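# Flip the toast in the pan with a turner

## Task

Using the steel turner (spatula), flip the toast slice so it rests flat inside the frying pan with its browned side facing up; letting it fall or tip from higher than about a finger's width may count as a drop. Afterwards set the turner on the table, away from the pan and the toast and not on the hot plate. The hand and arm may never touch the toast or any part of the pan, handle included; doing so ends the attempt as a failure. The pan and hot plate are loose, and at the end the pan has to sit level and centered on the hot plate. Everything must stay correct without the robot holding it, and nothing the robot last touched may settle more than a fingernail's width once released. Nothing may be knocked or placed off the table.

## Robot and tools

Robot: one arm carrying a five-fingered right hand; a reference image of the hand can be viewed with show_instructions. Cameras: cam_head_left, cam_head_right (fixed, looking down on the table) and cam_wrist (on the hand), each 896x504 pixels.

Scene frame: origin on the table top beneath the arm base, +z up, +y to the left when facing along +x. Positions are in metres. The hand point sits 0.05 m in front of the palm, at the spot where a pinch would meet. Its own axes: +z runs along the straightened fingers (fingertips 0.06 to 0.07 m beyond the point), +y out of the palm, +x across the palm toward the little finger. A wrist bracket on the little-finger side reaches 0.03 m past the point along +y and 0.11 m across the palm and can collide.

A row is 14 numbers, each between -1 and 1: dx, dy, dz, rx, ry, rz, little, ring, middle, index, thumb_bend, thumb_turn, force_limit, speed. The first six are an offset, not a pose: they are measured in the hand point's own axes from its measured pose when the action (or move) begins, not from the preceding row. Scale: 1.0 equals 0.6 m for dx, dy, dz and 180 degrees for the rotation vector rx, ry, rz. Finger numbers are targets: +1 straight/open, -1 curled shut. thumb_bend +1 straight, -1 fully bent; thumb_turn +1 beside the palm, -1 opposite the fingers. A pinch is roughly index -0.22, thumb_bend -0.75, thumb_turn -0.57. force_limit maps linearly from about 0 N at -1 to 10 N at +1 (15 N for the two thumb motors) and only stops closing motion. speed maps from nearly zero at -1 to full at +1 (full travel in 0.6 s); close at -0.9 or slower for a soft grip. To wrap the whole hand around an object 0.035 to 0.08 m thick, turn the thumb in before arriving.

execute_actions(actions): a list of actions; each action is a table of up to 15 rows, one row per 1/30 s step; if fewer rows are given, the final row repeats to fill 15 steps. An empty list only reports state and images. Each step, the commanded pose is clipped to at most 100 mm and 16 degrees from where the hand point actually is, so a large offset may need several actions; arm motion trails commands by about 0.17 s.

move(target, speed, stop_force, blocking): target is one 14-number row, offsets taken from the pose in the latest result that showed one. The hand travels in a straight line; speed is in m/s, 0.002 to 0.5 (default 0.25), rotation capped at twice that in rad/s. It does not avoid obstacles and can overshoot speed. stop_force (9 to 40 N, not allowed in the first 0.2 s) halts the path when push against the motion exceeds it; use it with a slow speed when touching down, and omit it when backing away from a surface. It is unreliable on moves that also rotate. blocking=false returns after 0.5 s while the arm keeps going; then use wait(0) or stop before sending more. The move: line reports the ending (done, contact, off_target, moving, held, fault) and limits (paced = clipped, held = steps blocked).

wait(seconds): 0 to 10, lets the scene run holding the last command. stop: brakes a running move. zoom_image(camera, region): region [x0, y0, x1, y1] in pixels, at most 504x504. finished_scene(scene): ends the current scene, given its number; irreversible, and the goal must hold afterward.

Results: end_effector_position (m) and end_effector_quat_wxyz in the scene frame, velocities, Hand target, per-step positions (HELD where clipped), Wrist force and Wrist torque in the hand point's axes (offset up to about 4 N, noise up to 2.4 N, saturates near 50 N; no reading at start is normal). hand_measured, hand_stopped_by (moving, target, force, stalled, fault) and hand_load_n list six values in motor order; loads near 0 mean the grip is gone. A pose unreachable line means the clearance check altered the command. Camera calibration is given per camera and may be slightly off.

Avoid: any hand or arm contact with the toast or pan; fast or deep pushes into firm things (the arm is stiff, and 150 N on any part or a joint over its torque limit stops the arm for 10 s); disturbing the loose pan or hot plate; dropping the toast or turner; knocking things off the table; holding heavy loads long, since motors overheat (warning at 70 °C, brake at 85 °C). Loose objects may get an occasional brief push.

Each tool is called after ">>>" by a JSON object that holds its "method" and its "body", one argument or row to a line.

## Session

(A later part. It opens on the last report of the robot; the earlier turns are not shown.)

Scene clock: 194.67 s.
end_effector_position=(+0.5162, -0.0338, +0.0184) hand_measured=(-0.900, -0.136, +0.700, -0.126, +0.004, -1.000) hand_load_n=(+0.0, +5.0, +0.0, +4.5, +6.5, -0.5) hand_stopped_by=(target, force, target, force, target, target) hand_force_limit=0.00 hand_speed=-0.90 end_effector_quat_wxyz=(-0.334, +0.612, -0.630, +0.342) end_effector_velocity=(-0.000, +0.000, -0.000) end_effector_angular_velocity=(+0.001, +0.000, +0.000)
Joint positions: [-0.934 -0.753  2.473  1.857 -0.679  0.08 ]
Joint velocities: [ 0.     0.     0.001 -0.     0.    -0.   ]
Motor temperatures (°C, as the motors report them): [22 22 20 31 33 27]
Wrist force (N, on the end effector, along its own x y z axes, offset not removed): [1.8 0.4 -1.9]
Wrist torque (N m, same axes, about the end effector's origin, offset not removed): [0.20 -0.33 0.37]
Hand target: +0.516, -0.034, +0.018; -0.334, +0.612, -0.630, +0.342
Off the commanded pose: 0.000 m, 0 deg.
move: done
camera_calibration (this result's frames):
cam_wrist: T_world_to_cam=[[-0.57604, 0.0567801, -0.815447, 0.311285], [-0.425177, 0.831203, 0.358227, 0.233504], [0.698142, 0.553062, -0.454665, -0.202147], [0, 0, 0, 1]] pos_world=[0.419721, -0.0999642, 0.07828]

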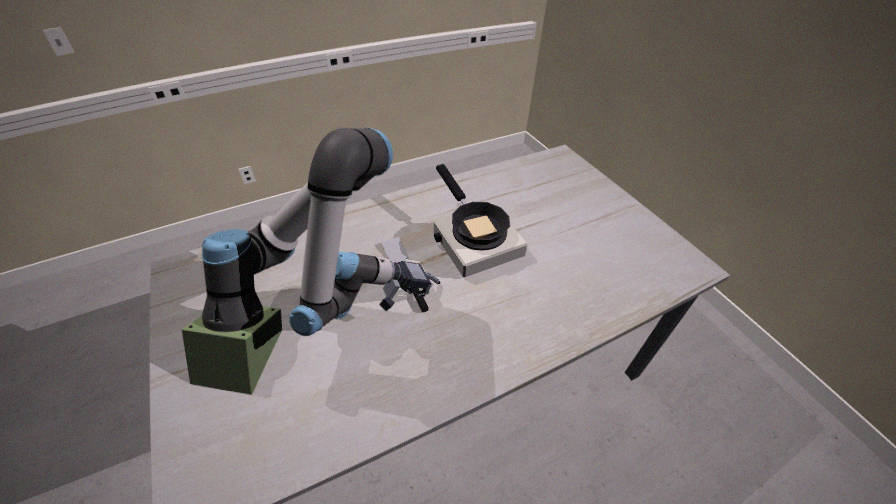

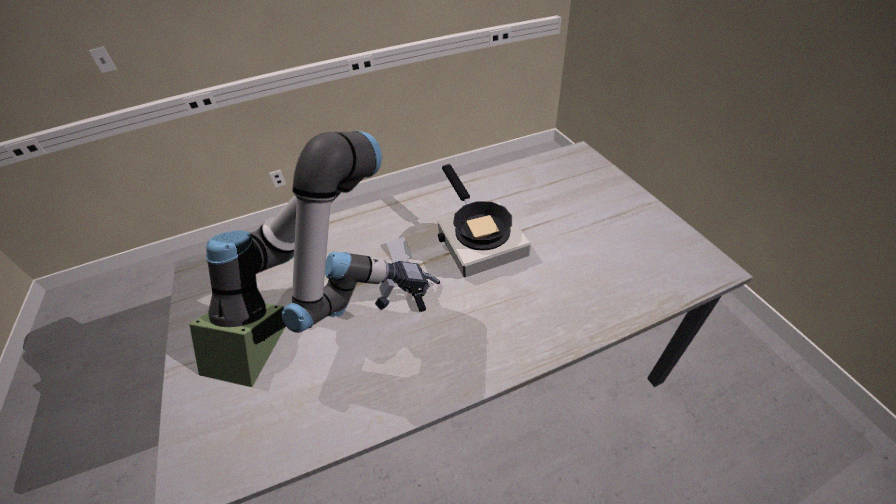

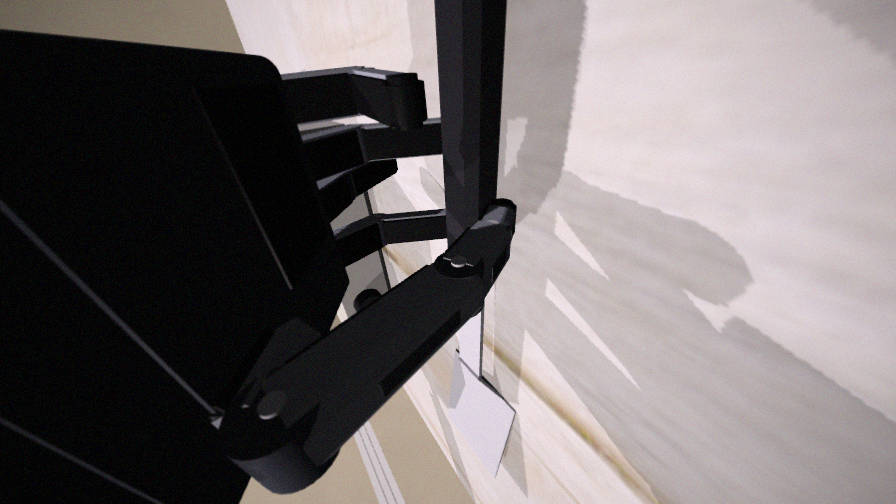

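>>> {"method": "move", "body": {
  "target": [0,0,0,0,0,0,-0.64,-0.55,0.7,-0.55,0.0,-1,0.3,-0.88],
  "speed": 0.005
}}

Scene clock: 200.50 s.
end_effector_position=(+0.5162, -0.0338, +0.0184) hand_measured=(-0.640, -0.148, +0.700, -0.136, +0.004, -1.000) hand_load_n=(+0.0, +7.0, +0.0, +7.0, +8.0, -0.5) hand_stopped_by=(target, force, target, force, target, target) hand_force_limit=0.30 hand_speed=-0.88 end_effector_quat_wxyz=(-0.334, +0.612, -0.630, +0.342) end_effector_velocity=(+0.000, +0.000, -0.000) end_effector_angular_velocity=(+0.001, +0.000, +0.001)
Joint positions: [-0.934 -0.753  2.473  1.857 -0.679  0.08 ]
Joint velocities: [ 0.     0.    -0.001  0.001  0.001  0.001]
Motor temperatures (°C, as the motors report them): [22 22 20 31 33 27]
Wrist force (N, on the end effector, along its own x y z axes, offset not removed): [2.0 -1.9 -4.5]
Wrist torque (N m, same axes, about the end effector's origin, offset not removed): [0.27 -0.14 0.36]
Hand target: +0.516, -0.034, +0.018; -0.334, +0.612, -0.630, +0.342
Off the commanded pose: 0.000 m, 0 deg.
move: done
camera_calibration (this result's frames):
cam_wrist: T_world_to_cam=[[-0.57604, 0.0567797, -0.815447, 0.311285], [-0.425177, 0.831203, 0.358226, 0.233504], [0.698142, 0.553062, -0.454665, -0.202147], [0, 0, 0, 1]] pos_world=[0.419721, -0.0999642, 0.07828]

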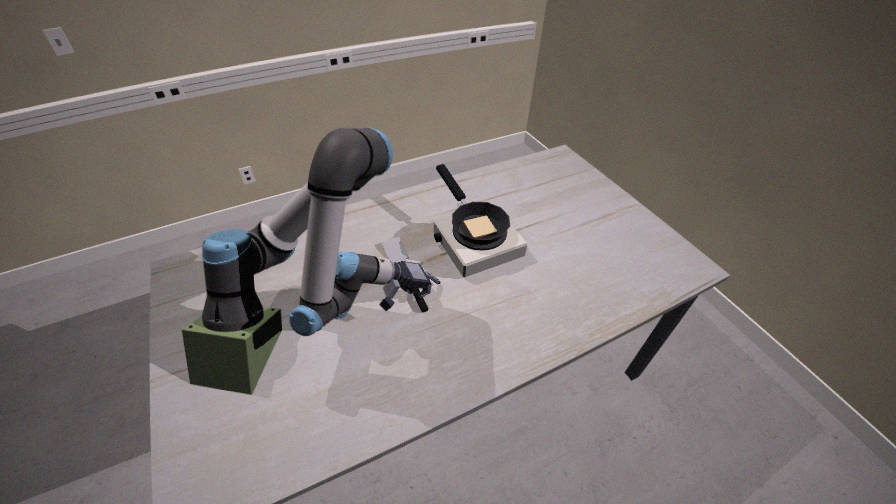

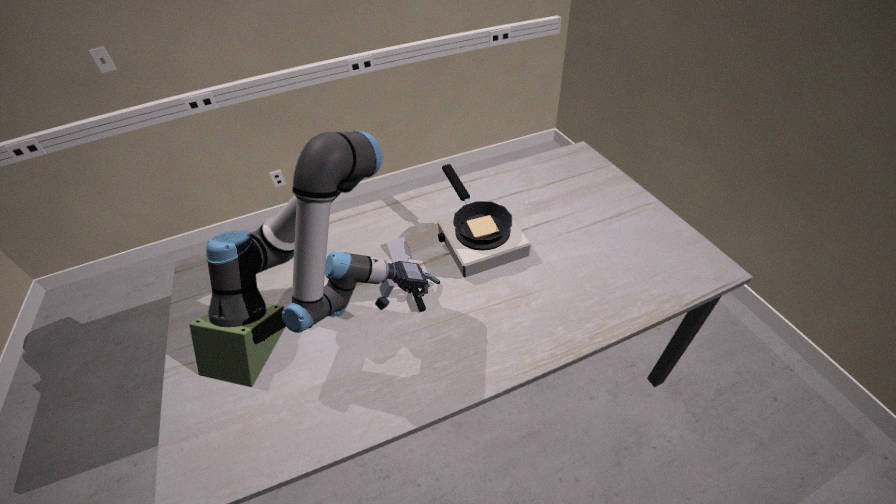

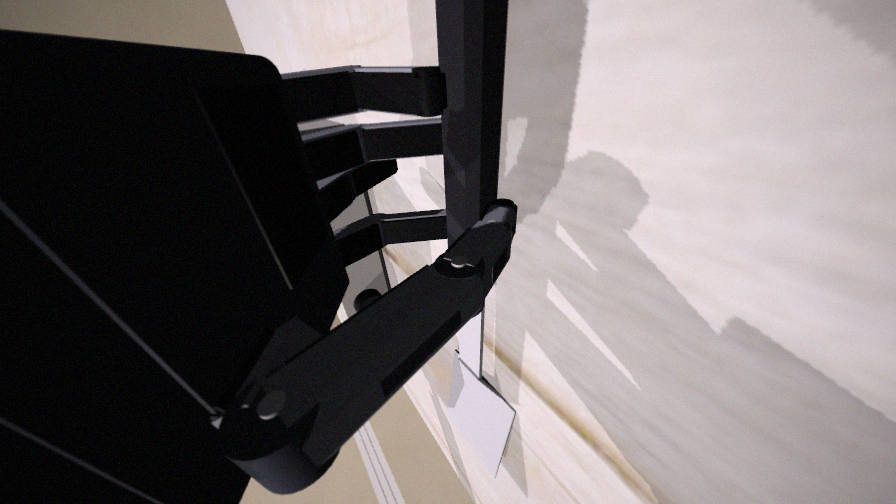

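>>> {"method": "move", "body": {
  "target": [0,0.0042,0.0027,0,0,0,-0.75,-0.105,0.7,-0.095,0.03,-1,0.3,-0.6],
  "speed": 0.003,
  "stop_force": 9
}}

Scene clock: 205.07 s.
end_effector_position=(+0.5163, -0.0338, +0.0156) hand_measured=(-0.750, -0.104, +0.700, -0.094, +0.030, -1.000) hand_load_n=(+0.0, -0.5, +0.0, -0.5, -1.0, -0.5) hand_stopped_by=(target, target, target, target, target, target) hand_force_limit=0.30 hand_speed=-0.60 end_effector_quat_wxyz=(-0.334, +0.612, -0.630, +0.342) end_effector_velocity=(-0.000, -0.000, +0.001) end_effector_angular_velocity=(+0.002, +0.001, -0.002)
Joint positions: [-0.93  -0.744  2.47   1.849 -0.683  0.083]
Joint velocities: [-0.001 -0.002  0.001  0.004  0.     0.001]
Motor temperatures (°C, as the motors report them): [22 22 20 31 33 27]
Wrist force (N, on the end effector, along its own x y z axes, offset not removed): [0.6 -13.0 -17.7]
Wrist torque (N m, same axes, about the end effector's origin, offset not removed): [-0.22 0.08 0.28]
Hand target: +0.516, -0.034, +0.016; -0.334, +0.612, -0.630, +0.342
Off the commanded pose: 0.000 m, 0 deg.
move: contact
camera_calibration (this result's frames):
cam_wrist: T_world_to_cam=[[-0.575947, 0.0567193, -0.815517, 0.309038], [-0.425219, 0.831228, 0.358117, 0.234521], [0.698193, 0.55303, -0.454625, -0.203447], [0, 0, 0, 1]] pos_world=[0.419758, -0.099957, 0.0755474]

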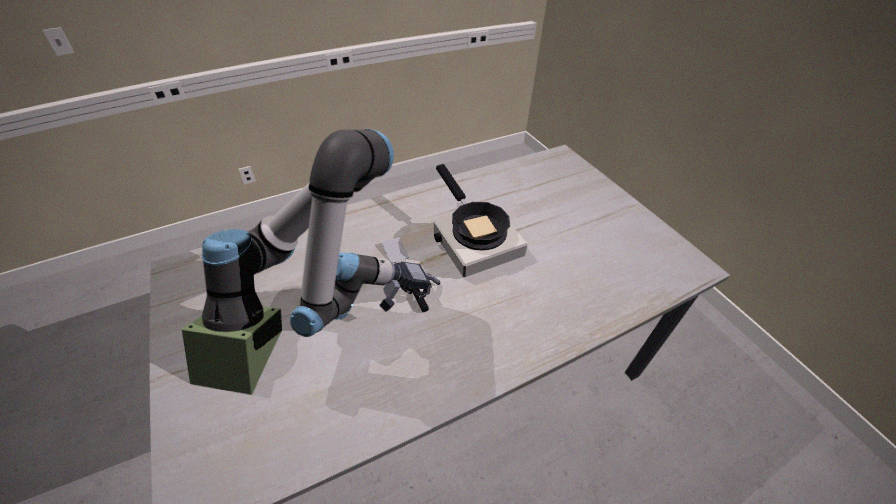

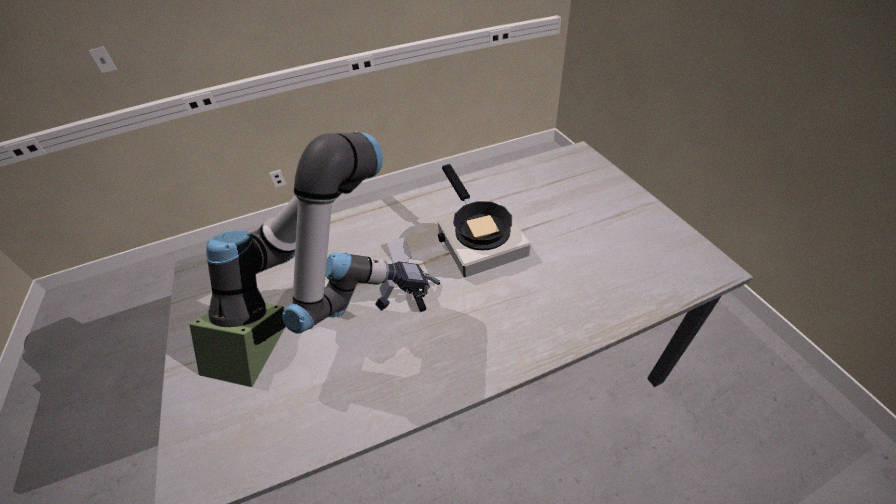

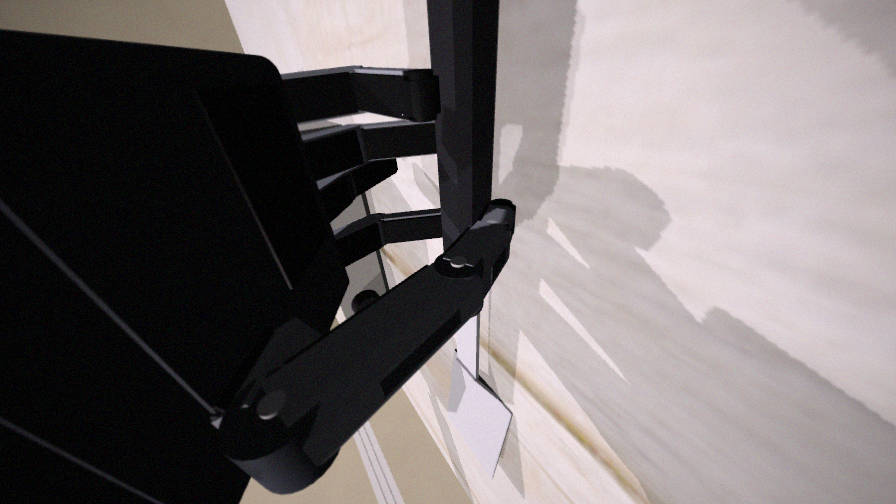

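>>> {"method": "move", "body": {
  "target": [0,-0.00126,-0.00082,0,0,0,-0.75,-0.55,0.7,-0.55,0.0,-1,0.3,-0.92],
  "speed": 0.004
}}

Scene clock: 207.33 s.
end_effector_position=(+0.5163, -0.0337, +0.0165) hand_measured=(-0.750, -0.150, +0.700, -0.136, +0.010, -1.000) hand_load_n=(+0.0, +6.0, +0.0, +5.5, +8.0, +1.0) hand_stopped_by=(target, force, target, force, stalled, target) hand_force_limit=0.30 hand_speed=-0.92 end_effector_quat_wxyz=(-0.334, +0.612, -0.630, +0.342) end_effector_velocity=(+0.000, -0.001, +0.000) end_effector_angular_velocity=(-0.001, -0.001, -0.001)
Joint positions: [-0.931 -0.747  2.471  1.852 -0.682  0.082]
Joint velocities: [-0.001 -0.     0.     0.     0.    -0.   ]
Motor temperatures (°C, as the motors report them): [22 22 20 31 33 27]
Wrist force (N, on the end effector, along its own x y z axes, offset not removed): [0.7 1.3 -1.1]
Wrist torque (N m, same axes, about the end effector's origin, offset not removed): [0.47 0.01 0.36]
Hand target: +0.516, -0.034, +0.017; -0.334, +0.612, -0.630, +0.342
Off the commanded pose: 0.000 m, 0 deg.
move: done
camera_calibration (this result's frames):
cam_wrist: T_world_to_cam=[[-0.575966, 0.0567385, -0.815502, 0.309752], [-0.425215, 0.831217, 0.358149, 0.234197], [0.698181, 0.553045, -0.454627, -0.203042], [0, 0, 0, 1]] pos_world=[0.41975, -0.0999523, 0.0764178]

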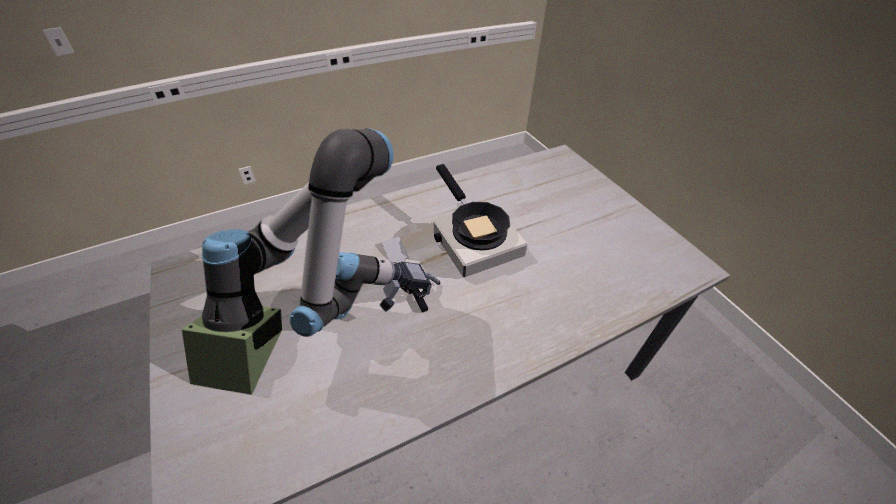

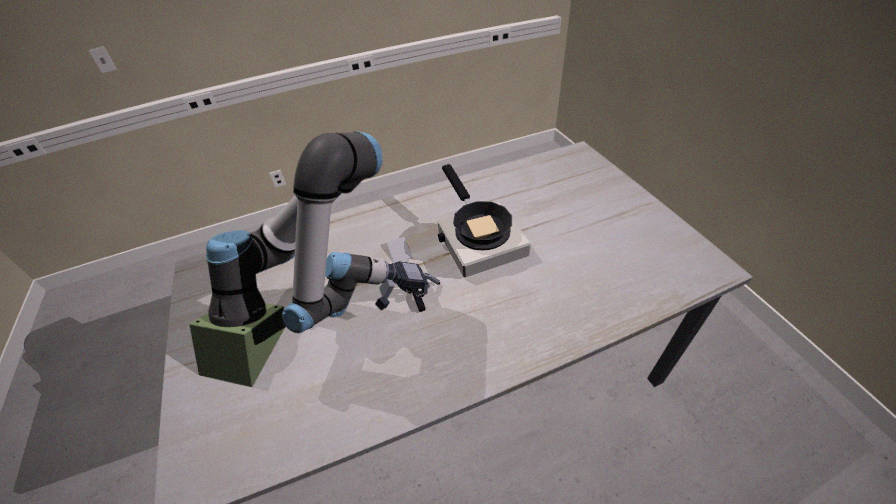

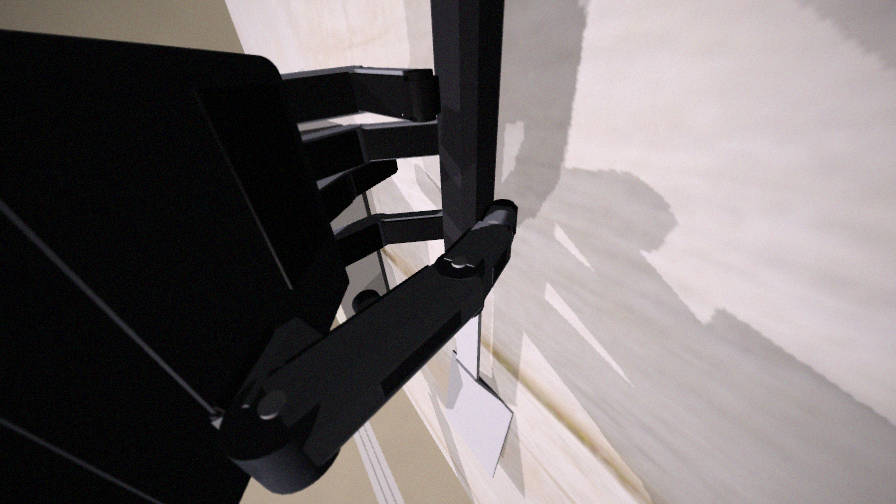

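>>> {"method": "move", "body": {
  "target": [0,-0.0559,-0.0363,0,0,0,-0.64,-0.55,0.7,-0.55,0.0,-1,0.3,-0.85],
  "speed": 0.03
}}

Scene clock: 210.67 s.
end_effector_position=(+0.5162, -0.0339, +0.0564) hand_measured=(-0.640, -0.150, +0.700, -0.136, +0.012, -1.000) hand_load_n=(-1.5, +2.0, +0.0, +5.0, +8.5, +0.0) hand_stopped_by=(target, force, target, force, stalled, target) hand_force_limit=0.30 hand_speed=-0.85 end_effector_quat_wxyz=(-0.334, +0.612, -0.630, +0.342) end_effector_velocity=(+0.000, +0.000, +0.002) end_effector_angular_velocity=(-0.002, -0.000, +0.001)
Joint positions: [-0.994 -0.887  2.519  1.979 -0.625  0.036]
Joint velocities: [-0.002 -0.007  0.002  0.005  0.002 -0.003]
Motor temperatures (°C, as the motors report them): [22 22 20 31 33 27]
Wrist force (N, on the end effector, along its own x y z axes, offset not removed): [3.7 3.3 -2.3]
Wrist torque (N m, same axes, about the end effector's origin, offset not removed): [0.50 -0.36 0.41]
Hand target: +0.516, -0.034, +0.057; -0.334, +0.612, -0.630, +0.342
Off the commanded pose: 0.000 m, 0 deg.
move: done
camera_calibration (this result's frames):
cam_wrist: T_world_to_cam=[[-0.575937, 0.0567213, -0.815524, 0.342212], [-0.42521, 0.831239, 0.358105, 0.219974], [0.698207, 0.553015, -0.454622, -0.184805], [0, 0, 0, 1]] pos_world=[0.41966, -0.100062, 0.116292]

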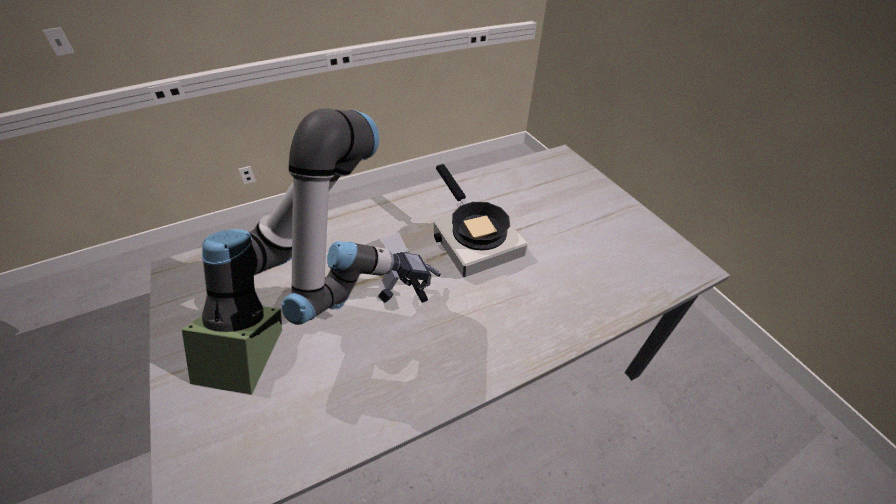

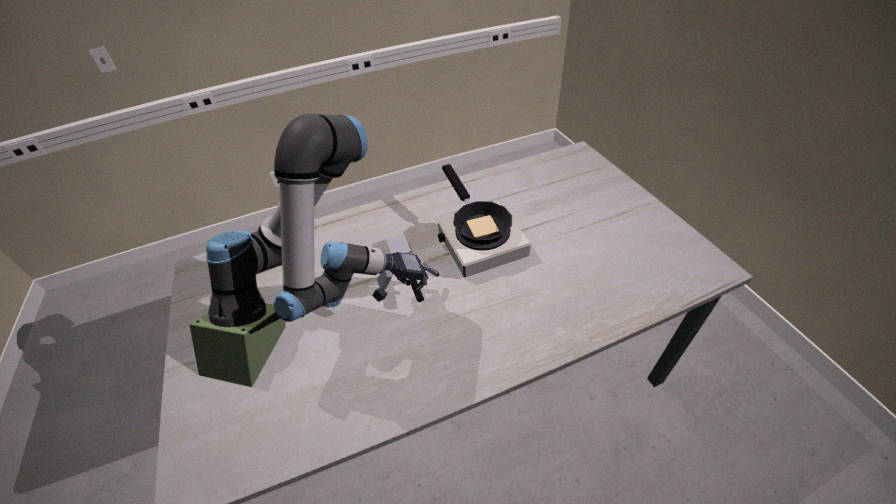

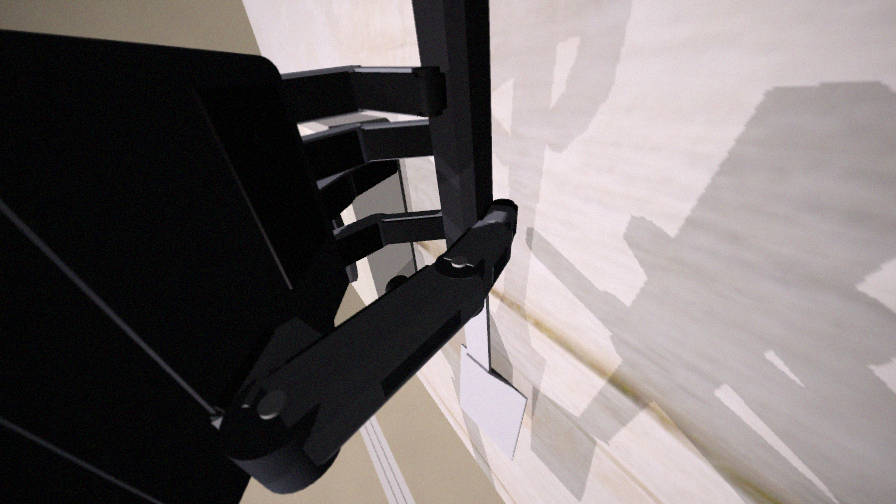

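>>> {"method": "execute_actions", "body": {
  "actions": [
    [[0,0,0,0,0,0,-0.64,-0.55,0.0,-0.55,0.0,-1,0.3,0.0]],
    [[0,0,0,0,0,0,-0.64,-0.6,-0.6,-0.55,0.0,-1,0.3,-0.9]],
    [[0,0,0,0,0,0,-0.64,-0.6,-0.6,-0.55,0.0,-1,0.3,-0.9]],
    [[0,0,0,0,0,0,-0.64,-0.6,-0.6,-0.55,0.0,-1,0.3,-0.9]]
  ]
}}

Scene clock: 215.77 s.
end_effector_position=(+0.5162, -0.0339, +0.0564) hand_measured=(-0.640, -0.164, -0.146, -0.136, +0.014, -1.000) hand_load_n=(-3.5, +4.0, +6.5, +2.5, +11.0, +0.0) hand_stopped_by=(target, force, force, force, stalled, target) hand_force_limit=0.30 hand_speed=-0.90 end_effector_quat_wxyz=(-0.334, +0.612, -0.630, +0.342) end_effector_velocity=(+0.000, -0.001, +0.000) end_effector_angular_velocity=(-0.002, -0.001, -0.000)
Joint positions: [-0.994 -0.887  2.519  1.979 -0.625  0.036]
Joint velocities: [-0.001 -0.    -0.001  0.    -0.    -0.   ]
Motor temperatures (°C, as the motors report them): [22 22 20 31 33 27]
Wrist force (N, on the end effector, along its own x y z axes, offset not removed): [0.7 4.6 -0.5]
Wrist torque (N m, same axes, about the end effector's origin, offset not removed): [0.72 0.03 0.24]
Hand target: +0.516, -0.034, +0.056; -0.334, +0.612, -0.630, +0.342
Off the commanded pose: 0.000 m, 0 deg.
Step readings (end_effector_position; steps 1 to 15: 1st action; 16 to 30: 2nd action; 31 to 45: 3rd action; 46 to 60: 4th action):
0: (+0.5162, -0.0339, +0.0565)
1: (+0.5162, -0.0339, +0.0565)
2: (+0.5162, -0.0339, +0.0565)
4: (+0.5162, -0.0339, +0.0565)
8: (+0.5161, -0.0339, +0.0565)
15: (+0.5162, -0.0339, +0.0564)
16: (+0.5162, -0.0339, +0.0564)
17: (+0.5162, -0.0339, +0.0564)
19: (+0.5162, -0.0339, +0.0564)
23: (+0.5162, -0.0339, +0.0564)
30: (+0.5162, -0.0339, +0.0564)
31: (+0.5162, -0.0339, +0.0564)
32: (+0.5162, -0.0339, +0.0564)
34: (+0.5162, -0.0339, +0.0564)
38: (+0.5162, -0.0339, +0.0564)
45: (+0.5162, -0.0339, +0.0564)
46: (+0.5162, -0.0339, +0.0564)
47: (+0.5162, -0.0339, +0.0564)
49: (+0.5162, -0.0339, +0.0564)
53: (+0.5162, -0.0339, +0.0564)
60: end_effector_position above
camera_calibration (this result's frames):
cam_wrist: T_world_to_cam=[[-0.575921, 0.0567008, -0.815537, 0.342214], [-0.425196, 0.831264, 0.358062, 0.219982], [0.698229, 0.552978, -0.454634, -0.184795], [0, 0, 0, 1]] pos_world=[0.419653, -0.100079, 0.116307]

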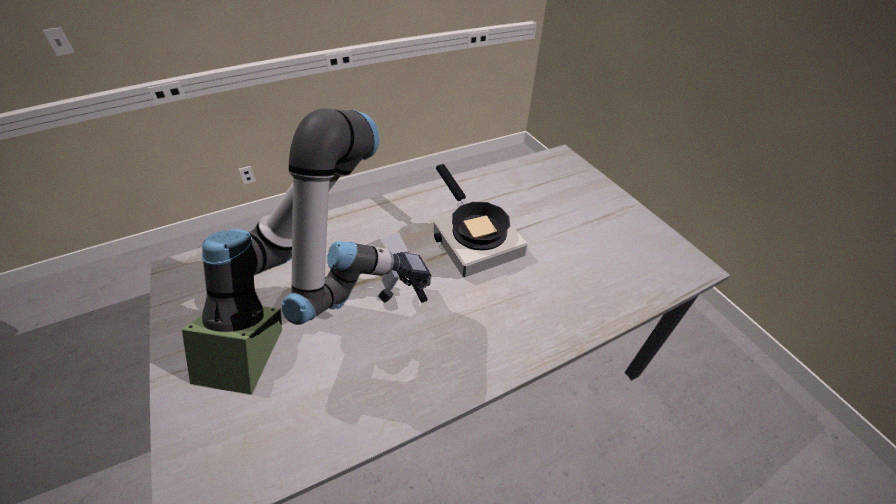

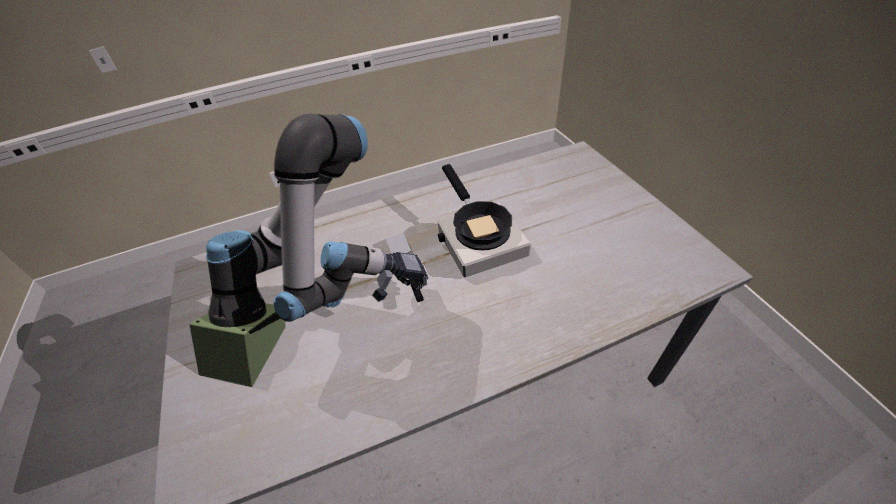

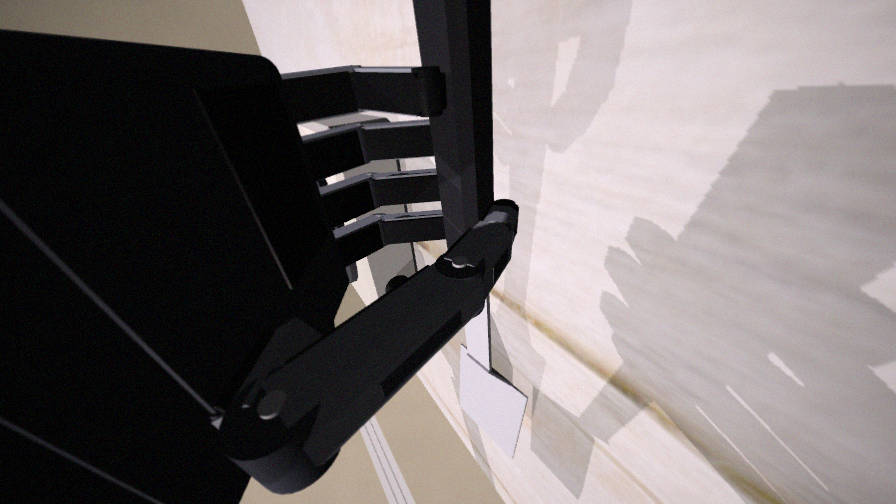

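>>> {"method": "move", "body": {
  "target": [0,0,0,0,0,0,-0.62,-0.6,-0.6,-0.6,0.0,-1,-0.1,-0.93],
  "speed": 0.01
}}

>>> {"method": "zoom_image", "body": {
  "camera": "cam_wrist",
  "region": [410,290,590,470]
}}

Scene clock: 218.60 s.
end_effector_position=(+0.5162, -0.0339, +0.0564) hand_measured=(-0.622, -0.164, -0.146, -0.146, +0.014, -1.000) hand_load_n=(-6.0, +6.0, +6.0, +4.0, +12.0, -1.0) hand_stopped_by=(target, force, force, force, stalled, target) hand_force_limit=-0.10 hand_speed=-0.93 end_effector_quat_wxyz=(-0.334, +0.612, -0.630, +0.342) end_effector_velocity=(-0.000, +0.000, -0.000) end_effector_angular_velocity=(+0.002, +0.001, -0.001)
Joint positions: [-0.994 -0.887  2.519  1.979 -0.625  0.036]
Joint velocities: [-0.     0.001  0.001  0.001  0.    -0.   ]
Motor temperatures (°C, as the motors report them): [22 22 20 31 33 27]
Wrist force (N, on the end effector, along its own x y z axes, offset not removed): [0.6 4.3 1.4]
Wrist torque (N m, same axes, about the end effector's origin, offset not removed): [0.53 0.03 0.24]
Hand target: +0.516, -0.034, +0.056; -0.334, +0.612, -0.630, +0.342
Off the commanded pose: 0.000 m, 0 deg.
move: done
camera_calibration (this result's frames):
cam_wrist: T_world_to_cam=[[-0.575921, 0.0567006, -0.815537, 0.342214], [-0.425196, 0.831264, 0.358062, 0.219982], [0.698229, 0.552978, -0.454634, -0.184795], [0, 0, 0, 1]] pos_world=[0.419653, -0.100079, 0.116307]

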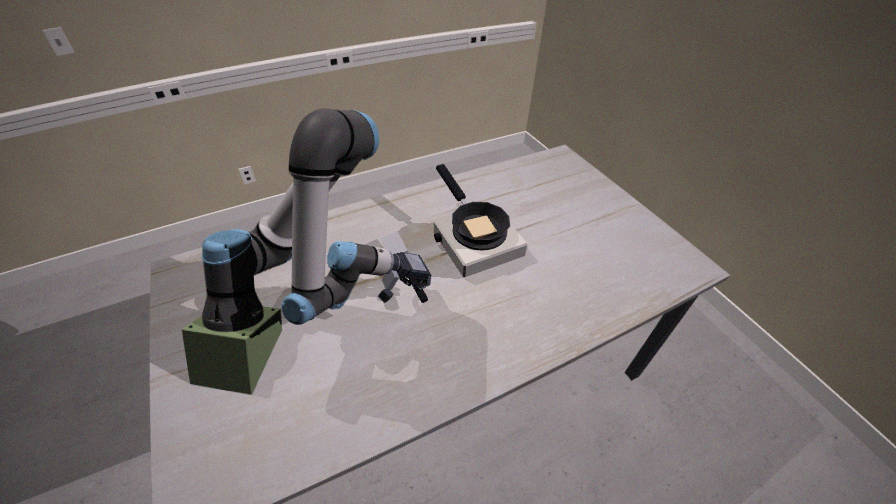

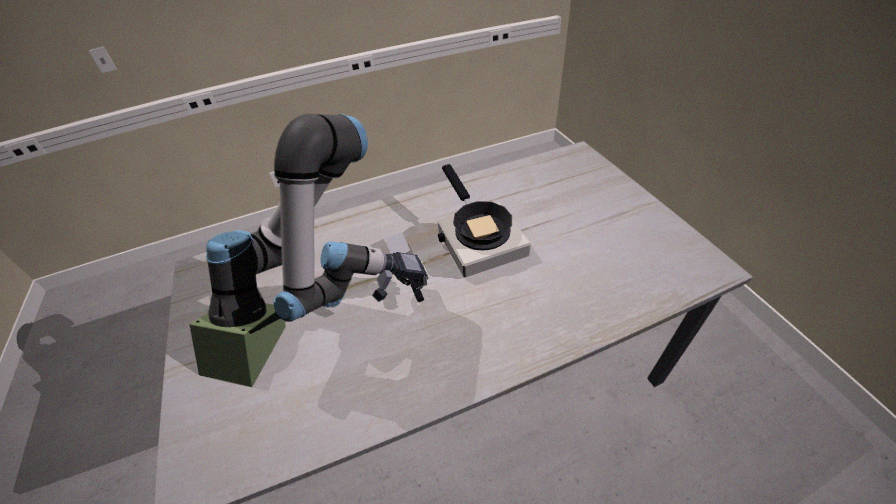

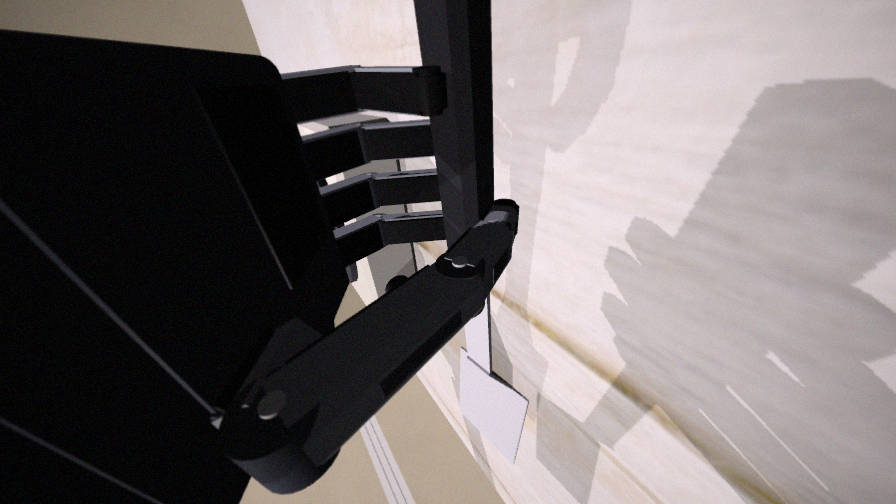

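Region (410, 290, 590, 470) of cam_wrist's 896x504 image, scaled by 2.800, with more detail than that image has.

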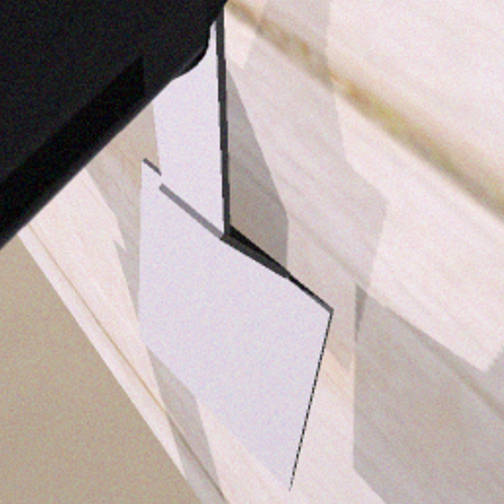

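>>> {"method": "move", "body": {
  "target": [0.0898,-0.4178,-0.102,-0.0398,0.1696,-0.1724,-0.62,-0.6,-0.6,-0.6,0.0,-1,-0.1,-0.93],
  "speed": 0.2
}}

Scene clock: 249.90 s.
end_effector_position=(+0.5993, -0.0902, +0.3002) hand_measured=(-0.622, -0.164, -0.146, -0.146, +0.014, -1.000) hand_load_n=(-5.5, +6.0, +6.0, +4.0, +12.0, -1.0) hand_stopped_by=(target, force, force, force, stalled, target) hand_force_limit=-0.10 hand_speed=-0.93 end_effector_quat_wxyz=(-0.019, +0.666, -0.530, +0.526) end_effector_velocity=(+0.001, -0.000, +0.002) end_effector_angular_velocity=(-0.005, +0.002, -0.001)
Joint positions: [-0.874 -1.65   2.23   3.006 -1.273 -0.459]
Joint velocities: [ 0.002 -0.    -0.005  0.005 -0.006 -0.003]
Motor temperatures (°C, as the motors report them): [22 22 20 31 33 27]
Wrist force (N, on the end effector, along its own x y z axes, offset not removed): [-0.5 1.6 -0.1]
Wrist torque (N m, same axes, about the end effector's origin, offset not removed): [0.32 0.03 0.20]
Hand target: +0.599, -0.090, +0.300; -0.018, +0.666, -0.530, +0.526
Off the commanded pose: 0.000 m, 0 deg.
move: done
camera_calibration (this result's frames):
cam_wrist: T_world_to_cam=[[-0.709653, -0.386875, -0.58883, 0.564245], [-0.277726, 0.921686, -0.270856, 0.323426], [0.647504, -0.0286808, -0.761522, -0.0307774], [0, 0, 0, 1]] pos_world=[0.510171, -0.0806879, 0.396409]

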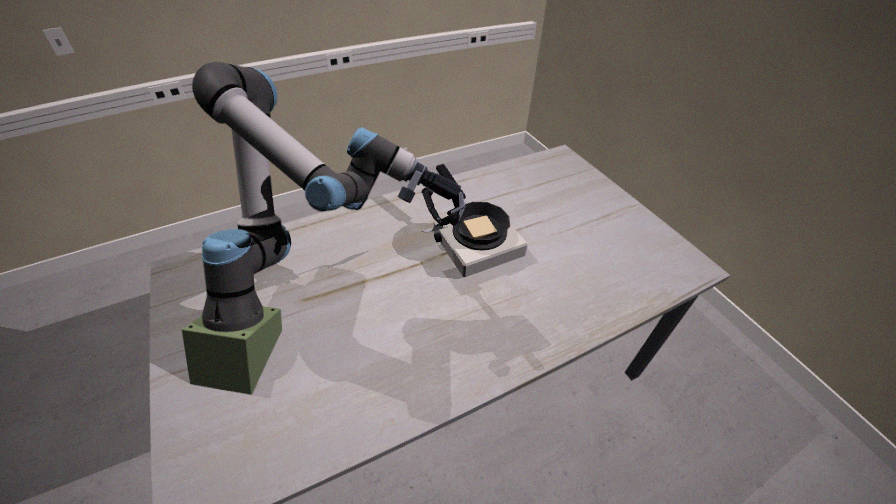

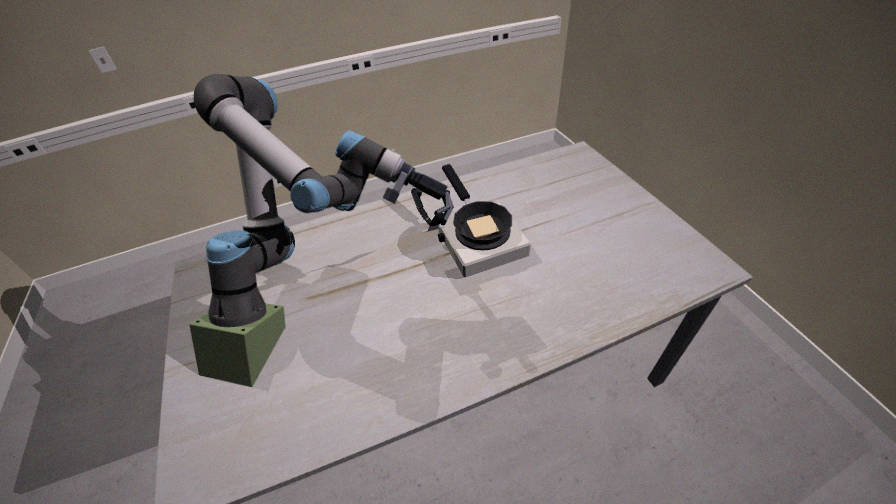

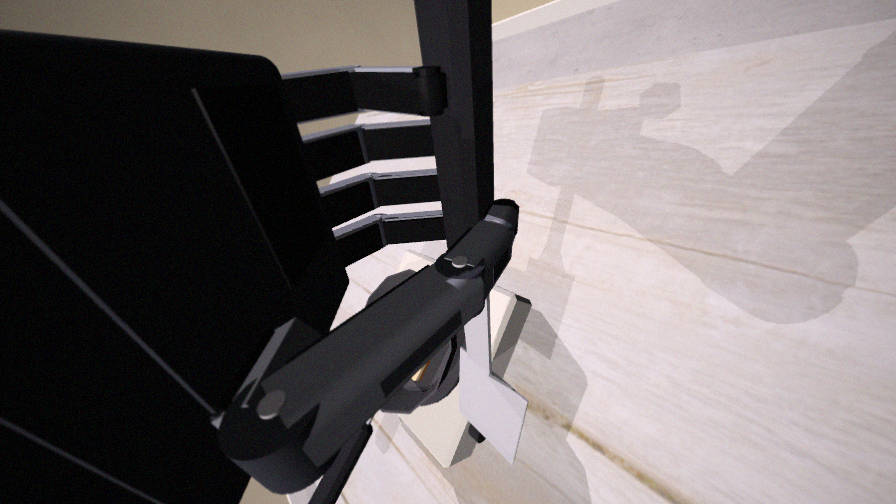

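>>> {"method": "execute_actions", "body": {
  "actions": []
}}

Scene clock: 256.37 s.
end_effector_position=(+0.5994, -0.0902, +0.3004) hand_measured=(-0.622, -0.164, -0.146, -0.146, +0.014, -1.000) hand_load_n=(-5.5, +6.0, +6.0, +4.0, +12.0, -1.0) hand_stopped_by=(target, force, force, force, stalled, target) hand_force_limit=-0.10 hand_speed=-0.93 end_effector_quat_wxyz=(-0.018, +0.666, -0.530, +0.526) end_effector_velocity=(-0.000, -0.000, -0.001) end_effector_angular_velocity=(+0.001, +0.001, -0.001)
Joint positions: [-0.874 -1.65   2.229  3.007 -1.273 -0.459]
Joint velocities: [ 0.     0.001  0.     0.    -0.     0.001]
Motor temperatures (°C, as the motors report them): [22 22 20 31 33 27]
Wrist force (N, on the end effector, along its own x y z axes, offset not removed): [-0.6 3.2 -0.2]
Wrist torque (N m, same axes, about the end effector's origin, offset not removed): [0.59 0.08 0.31]
Hand target: +0.599, -0.090, +0.300; -0.018, +0.666, -0.530, +0.526
Off the commanded pose: 0.001 m, 0 deg.
camera_calibration (this result's frames):
cam_wrist: T_world_to_cam=[[-0.709806, -0.387049, -0.588531, 0.564349], [-0.277628, 0.921599, -0.271254, 0.323583], [0.647378, -0.0291449, -0.761612, -0.030652], [0, 0, 0, 1]] pos_world=[0.510257, -0.0806761, 0.396565]

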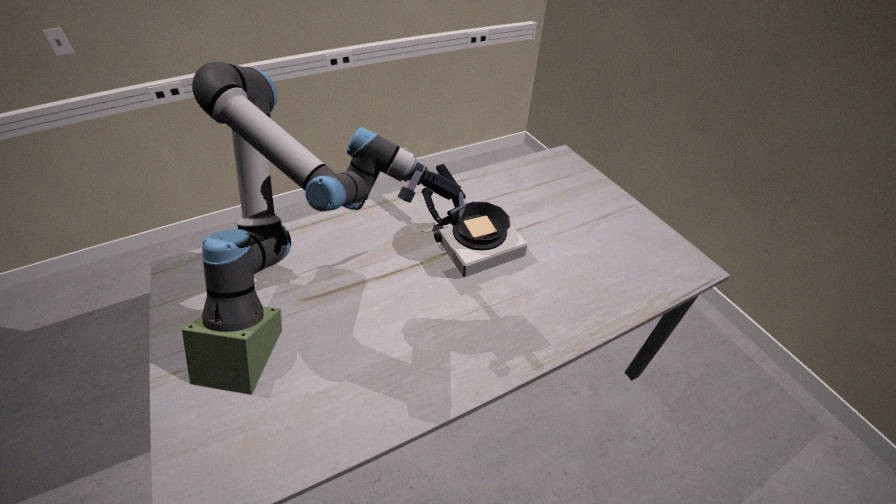

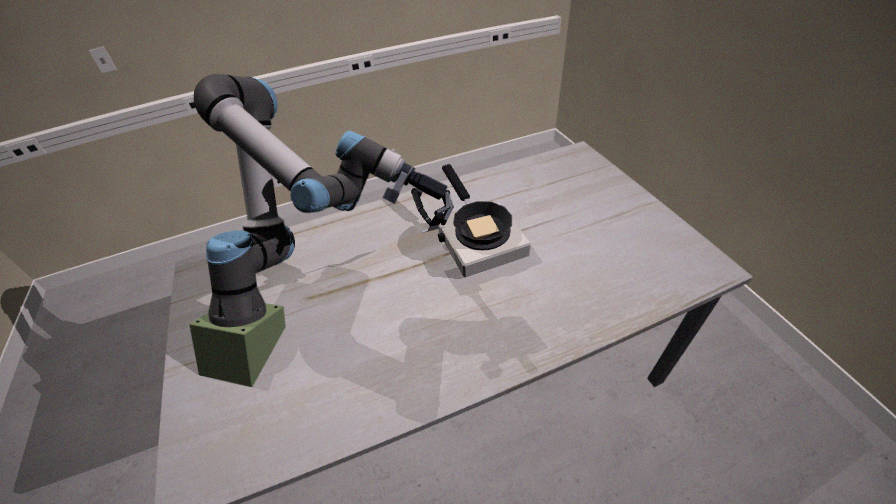

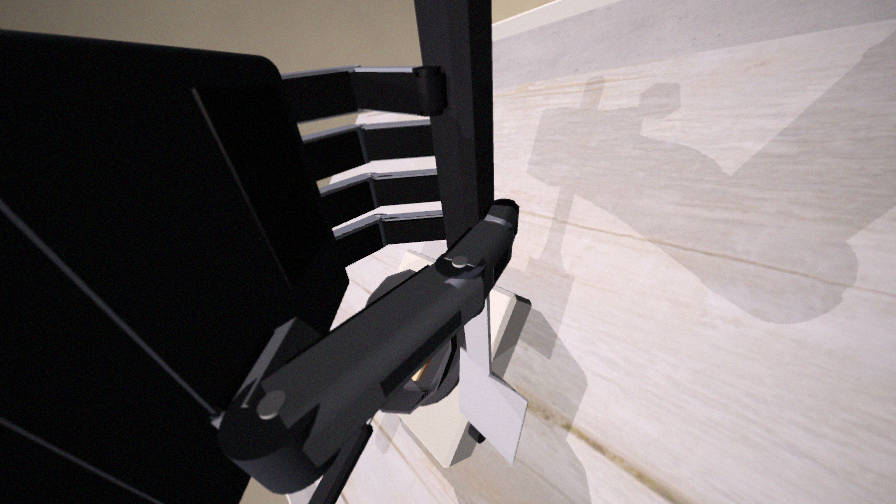

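>>> {"method": "move", "body": {
  "target": [0.0352,-0.1840,0.2719,0,0,0,-0.62,-0.6,-0.6,-0.6,0.0,-1,-0.1,-0.93],
  "speed": 0.15
}}

Scene clock: 267.67 s.
end_effector_position=(+0.7898, -0.1438, +0.3062) hand_measured=(-0.622, -0.164, -0.146, -0.146, +0.014, -1.000) hand_load_n=(-5.5, +6.0, +6.0, +4.0, +12.0, -1.0) hand_stopped_by=(target, force, force, force, stalled, target) hand_force_limit=-0.10 hand_speed=-0.93 end_effector_quat_wxyz=(-0.018, +0.666, -0.530, +0.526) end_effector_velocity=(+0.003, -0.000, +0.001) end_effector_angular_velocity=(-0.001, -0.001, +0.001)
Joint positions: [-0.73  -1.233  1.648  3.157 -1.404 -0.396]
Joint velocities: [ 0.001  0.004 -0.009  0.003 -0.001  0.   ]
Motor temperatures (°C, as the motors report them): [22 22 20 31 33 27]
Wrist force (N, on the end effector, along its own x y z axes, offset not removed): [1.4 2.9 -1.2]
Wrist torque (N m, same axes, about the end effector's origin, offset not removed): [0.48 -0.26 0.32]
Hand target: +0.790, -0.144, +0.306; -0.018, +0.666, -0.530, +0.526
Off the commanded pose: 0.000 m, 0 deg.
move: done
camera_calibration (this result's frames):
cam_wrist: T_world_to_cam=[[-0.709734, -0.387005, -0.588646, 0.682123], [-0.277624, 0.92162, -0.271185, 0.42735], [0.647458, -0.0290472, -0.761547, -0.151143], [0, 0, 0, 1]] pos_world=[0.700627, -0.13426, 0.402318]

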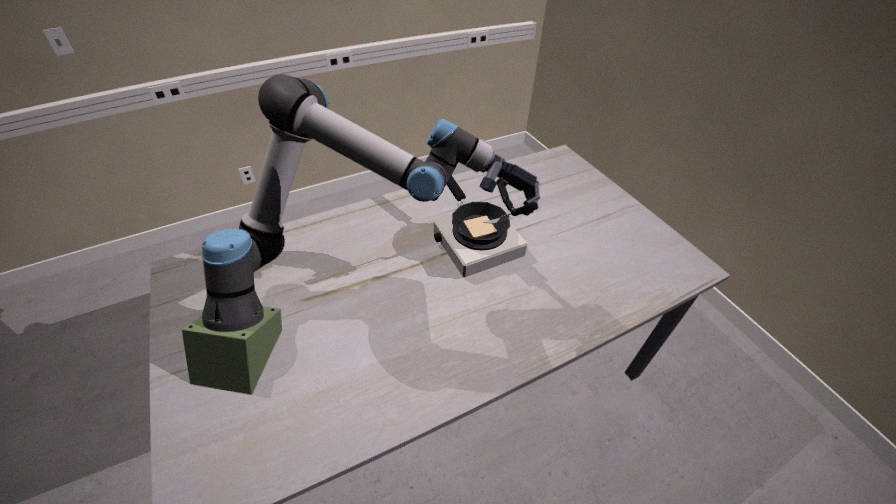

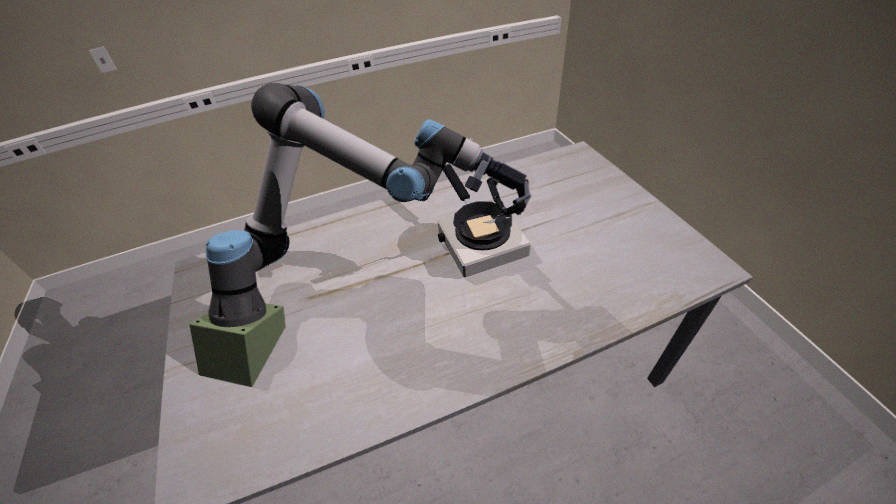

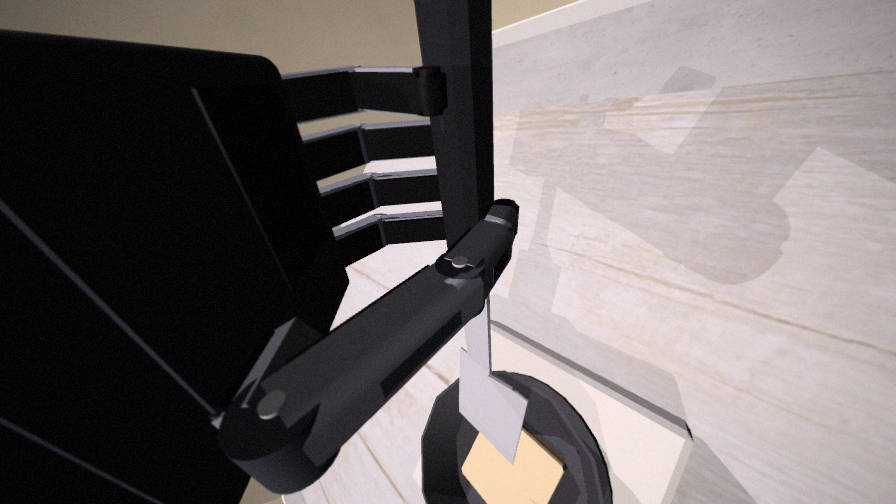

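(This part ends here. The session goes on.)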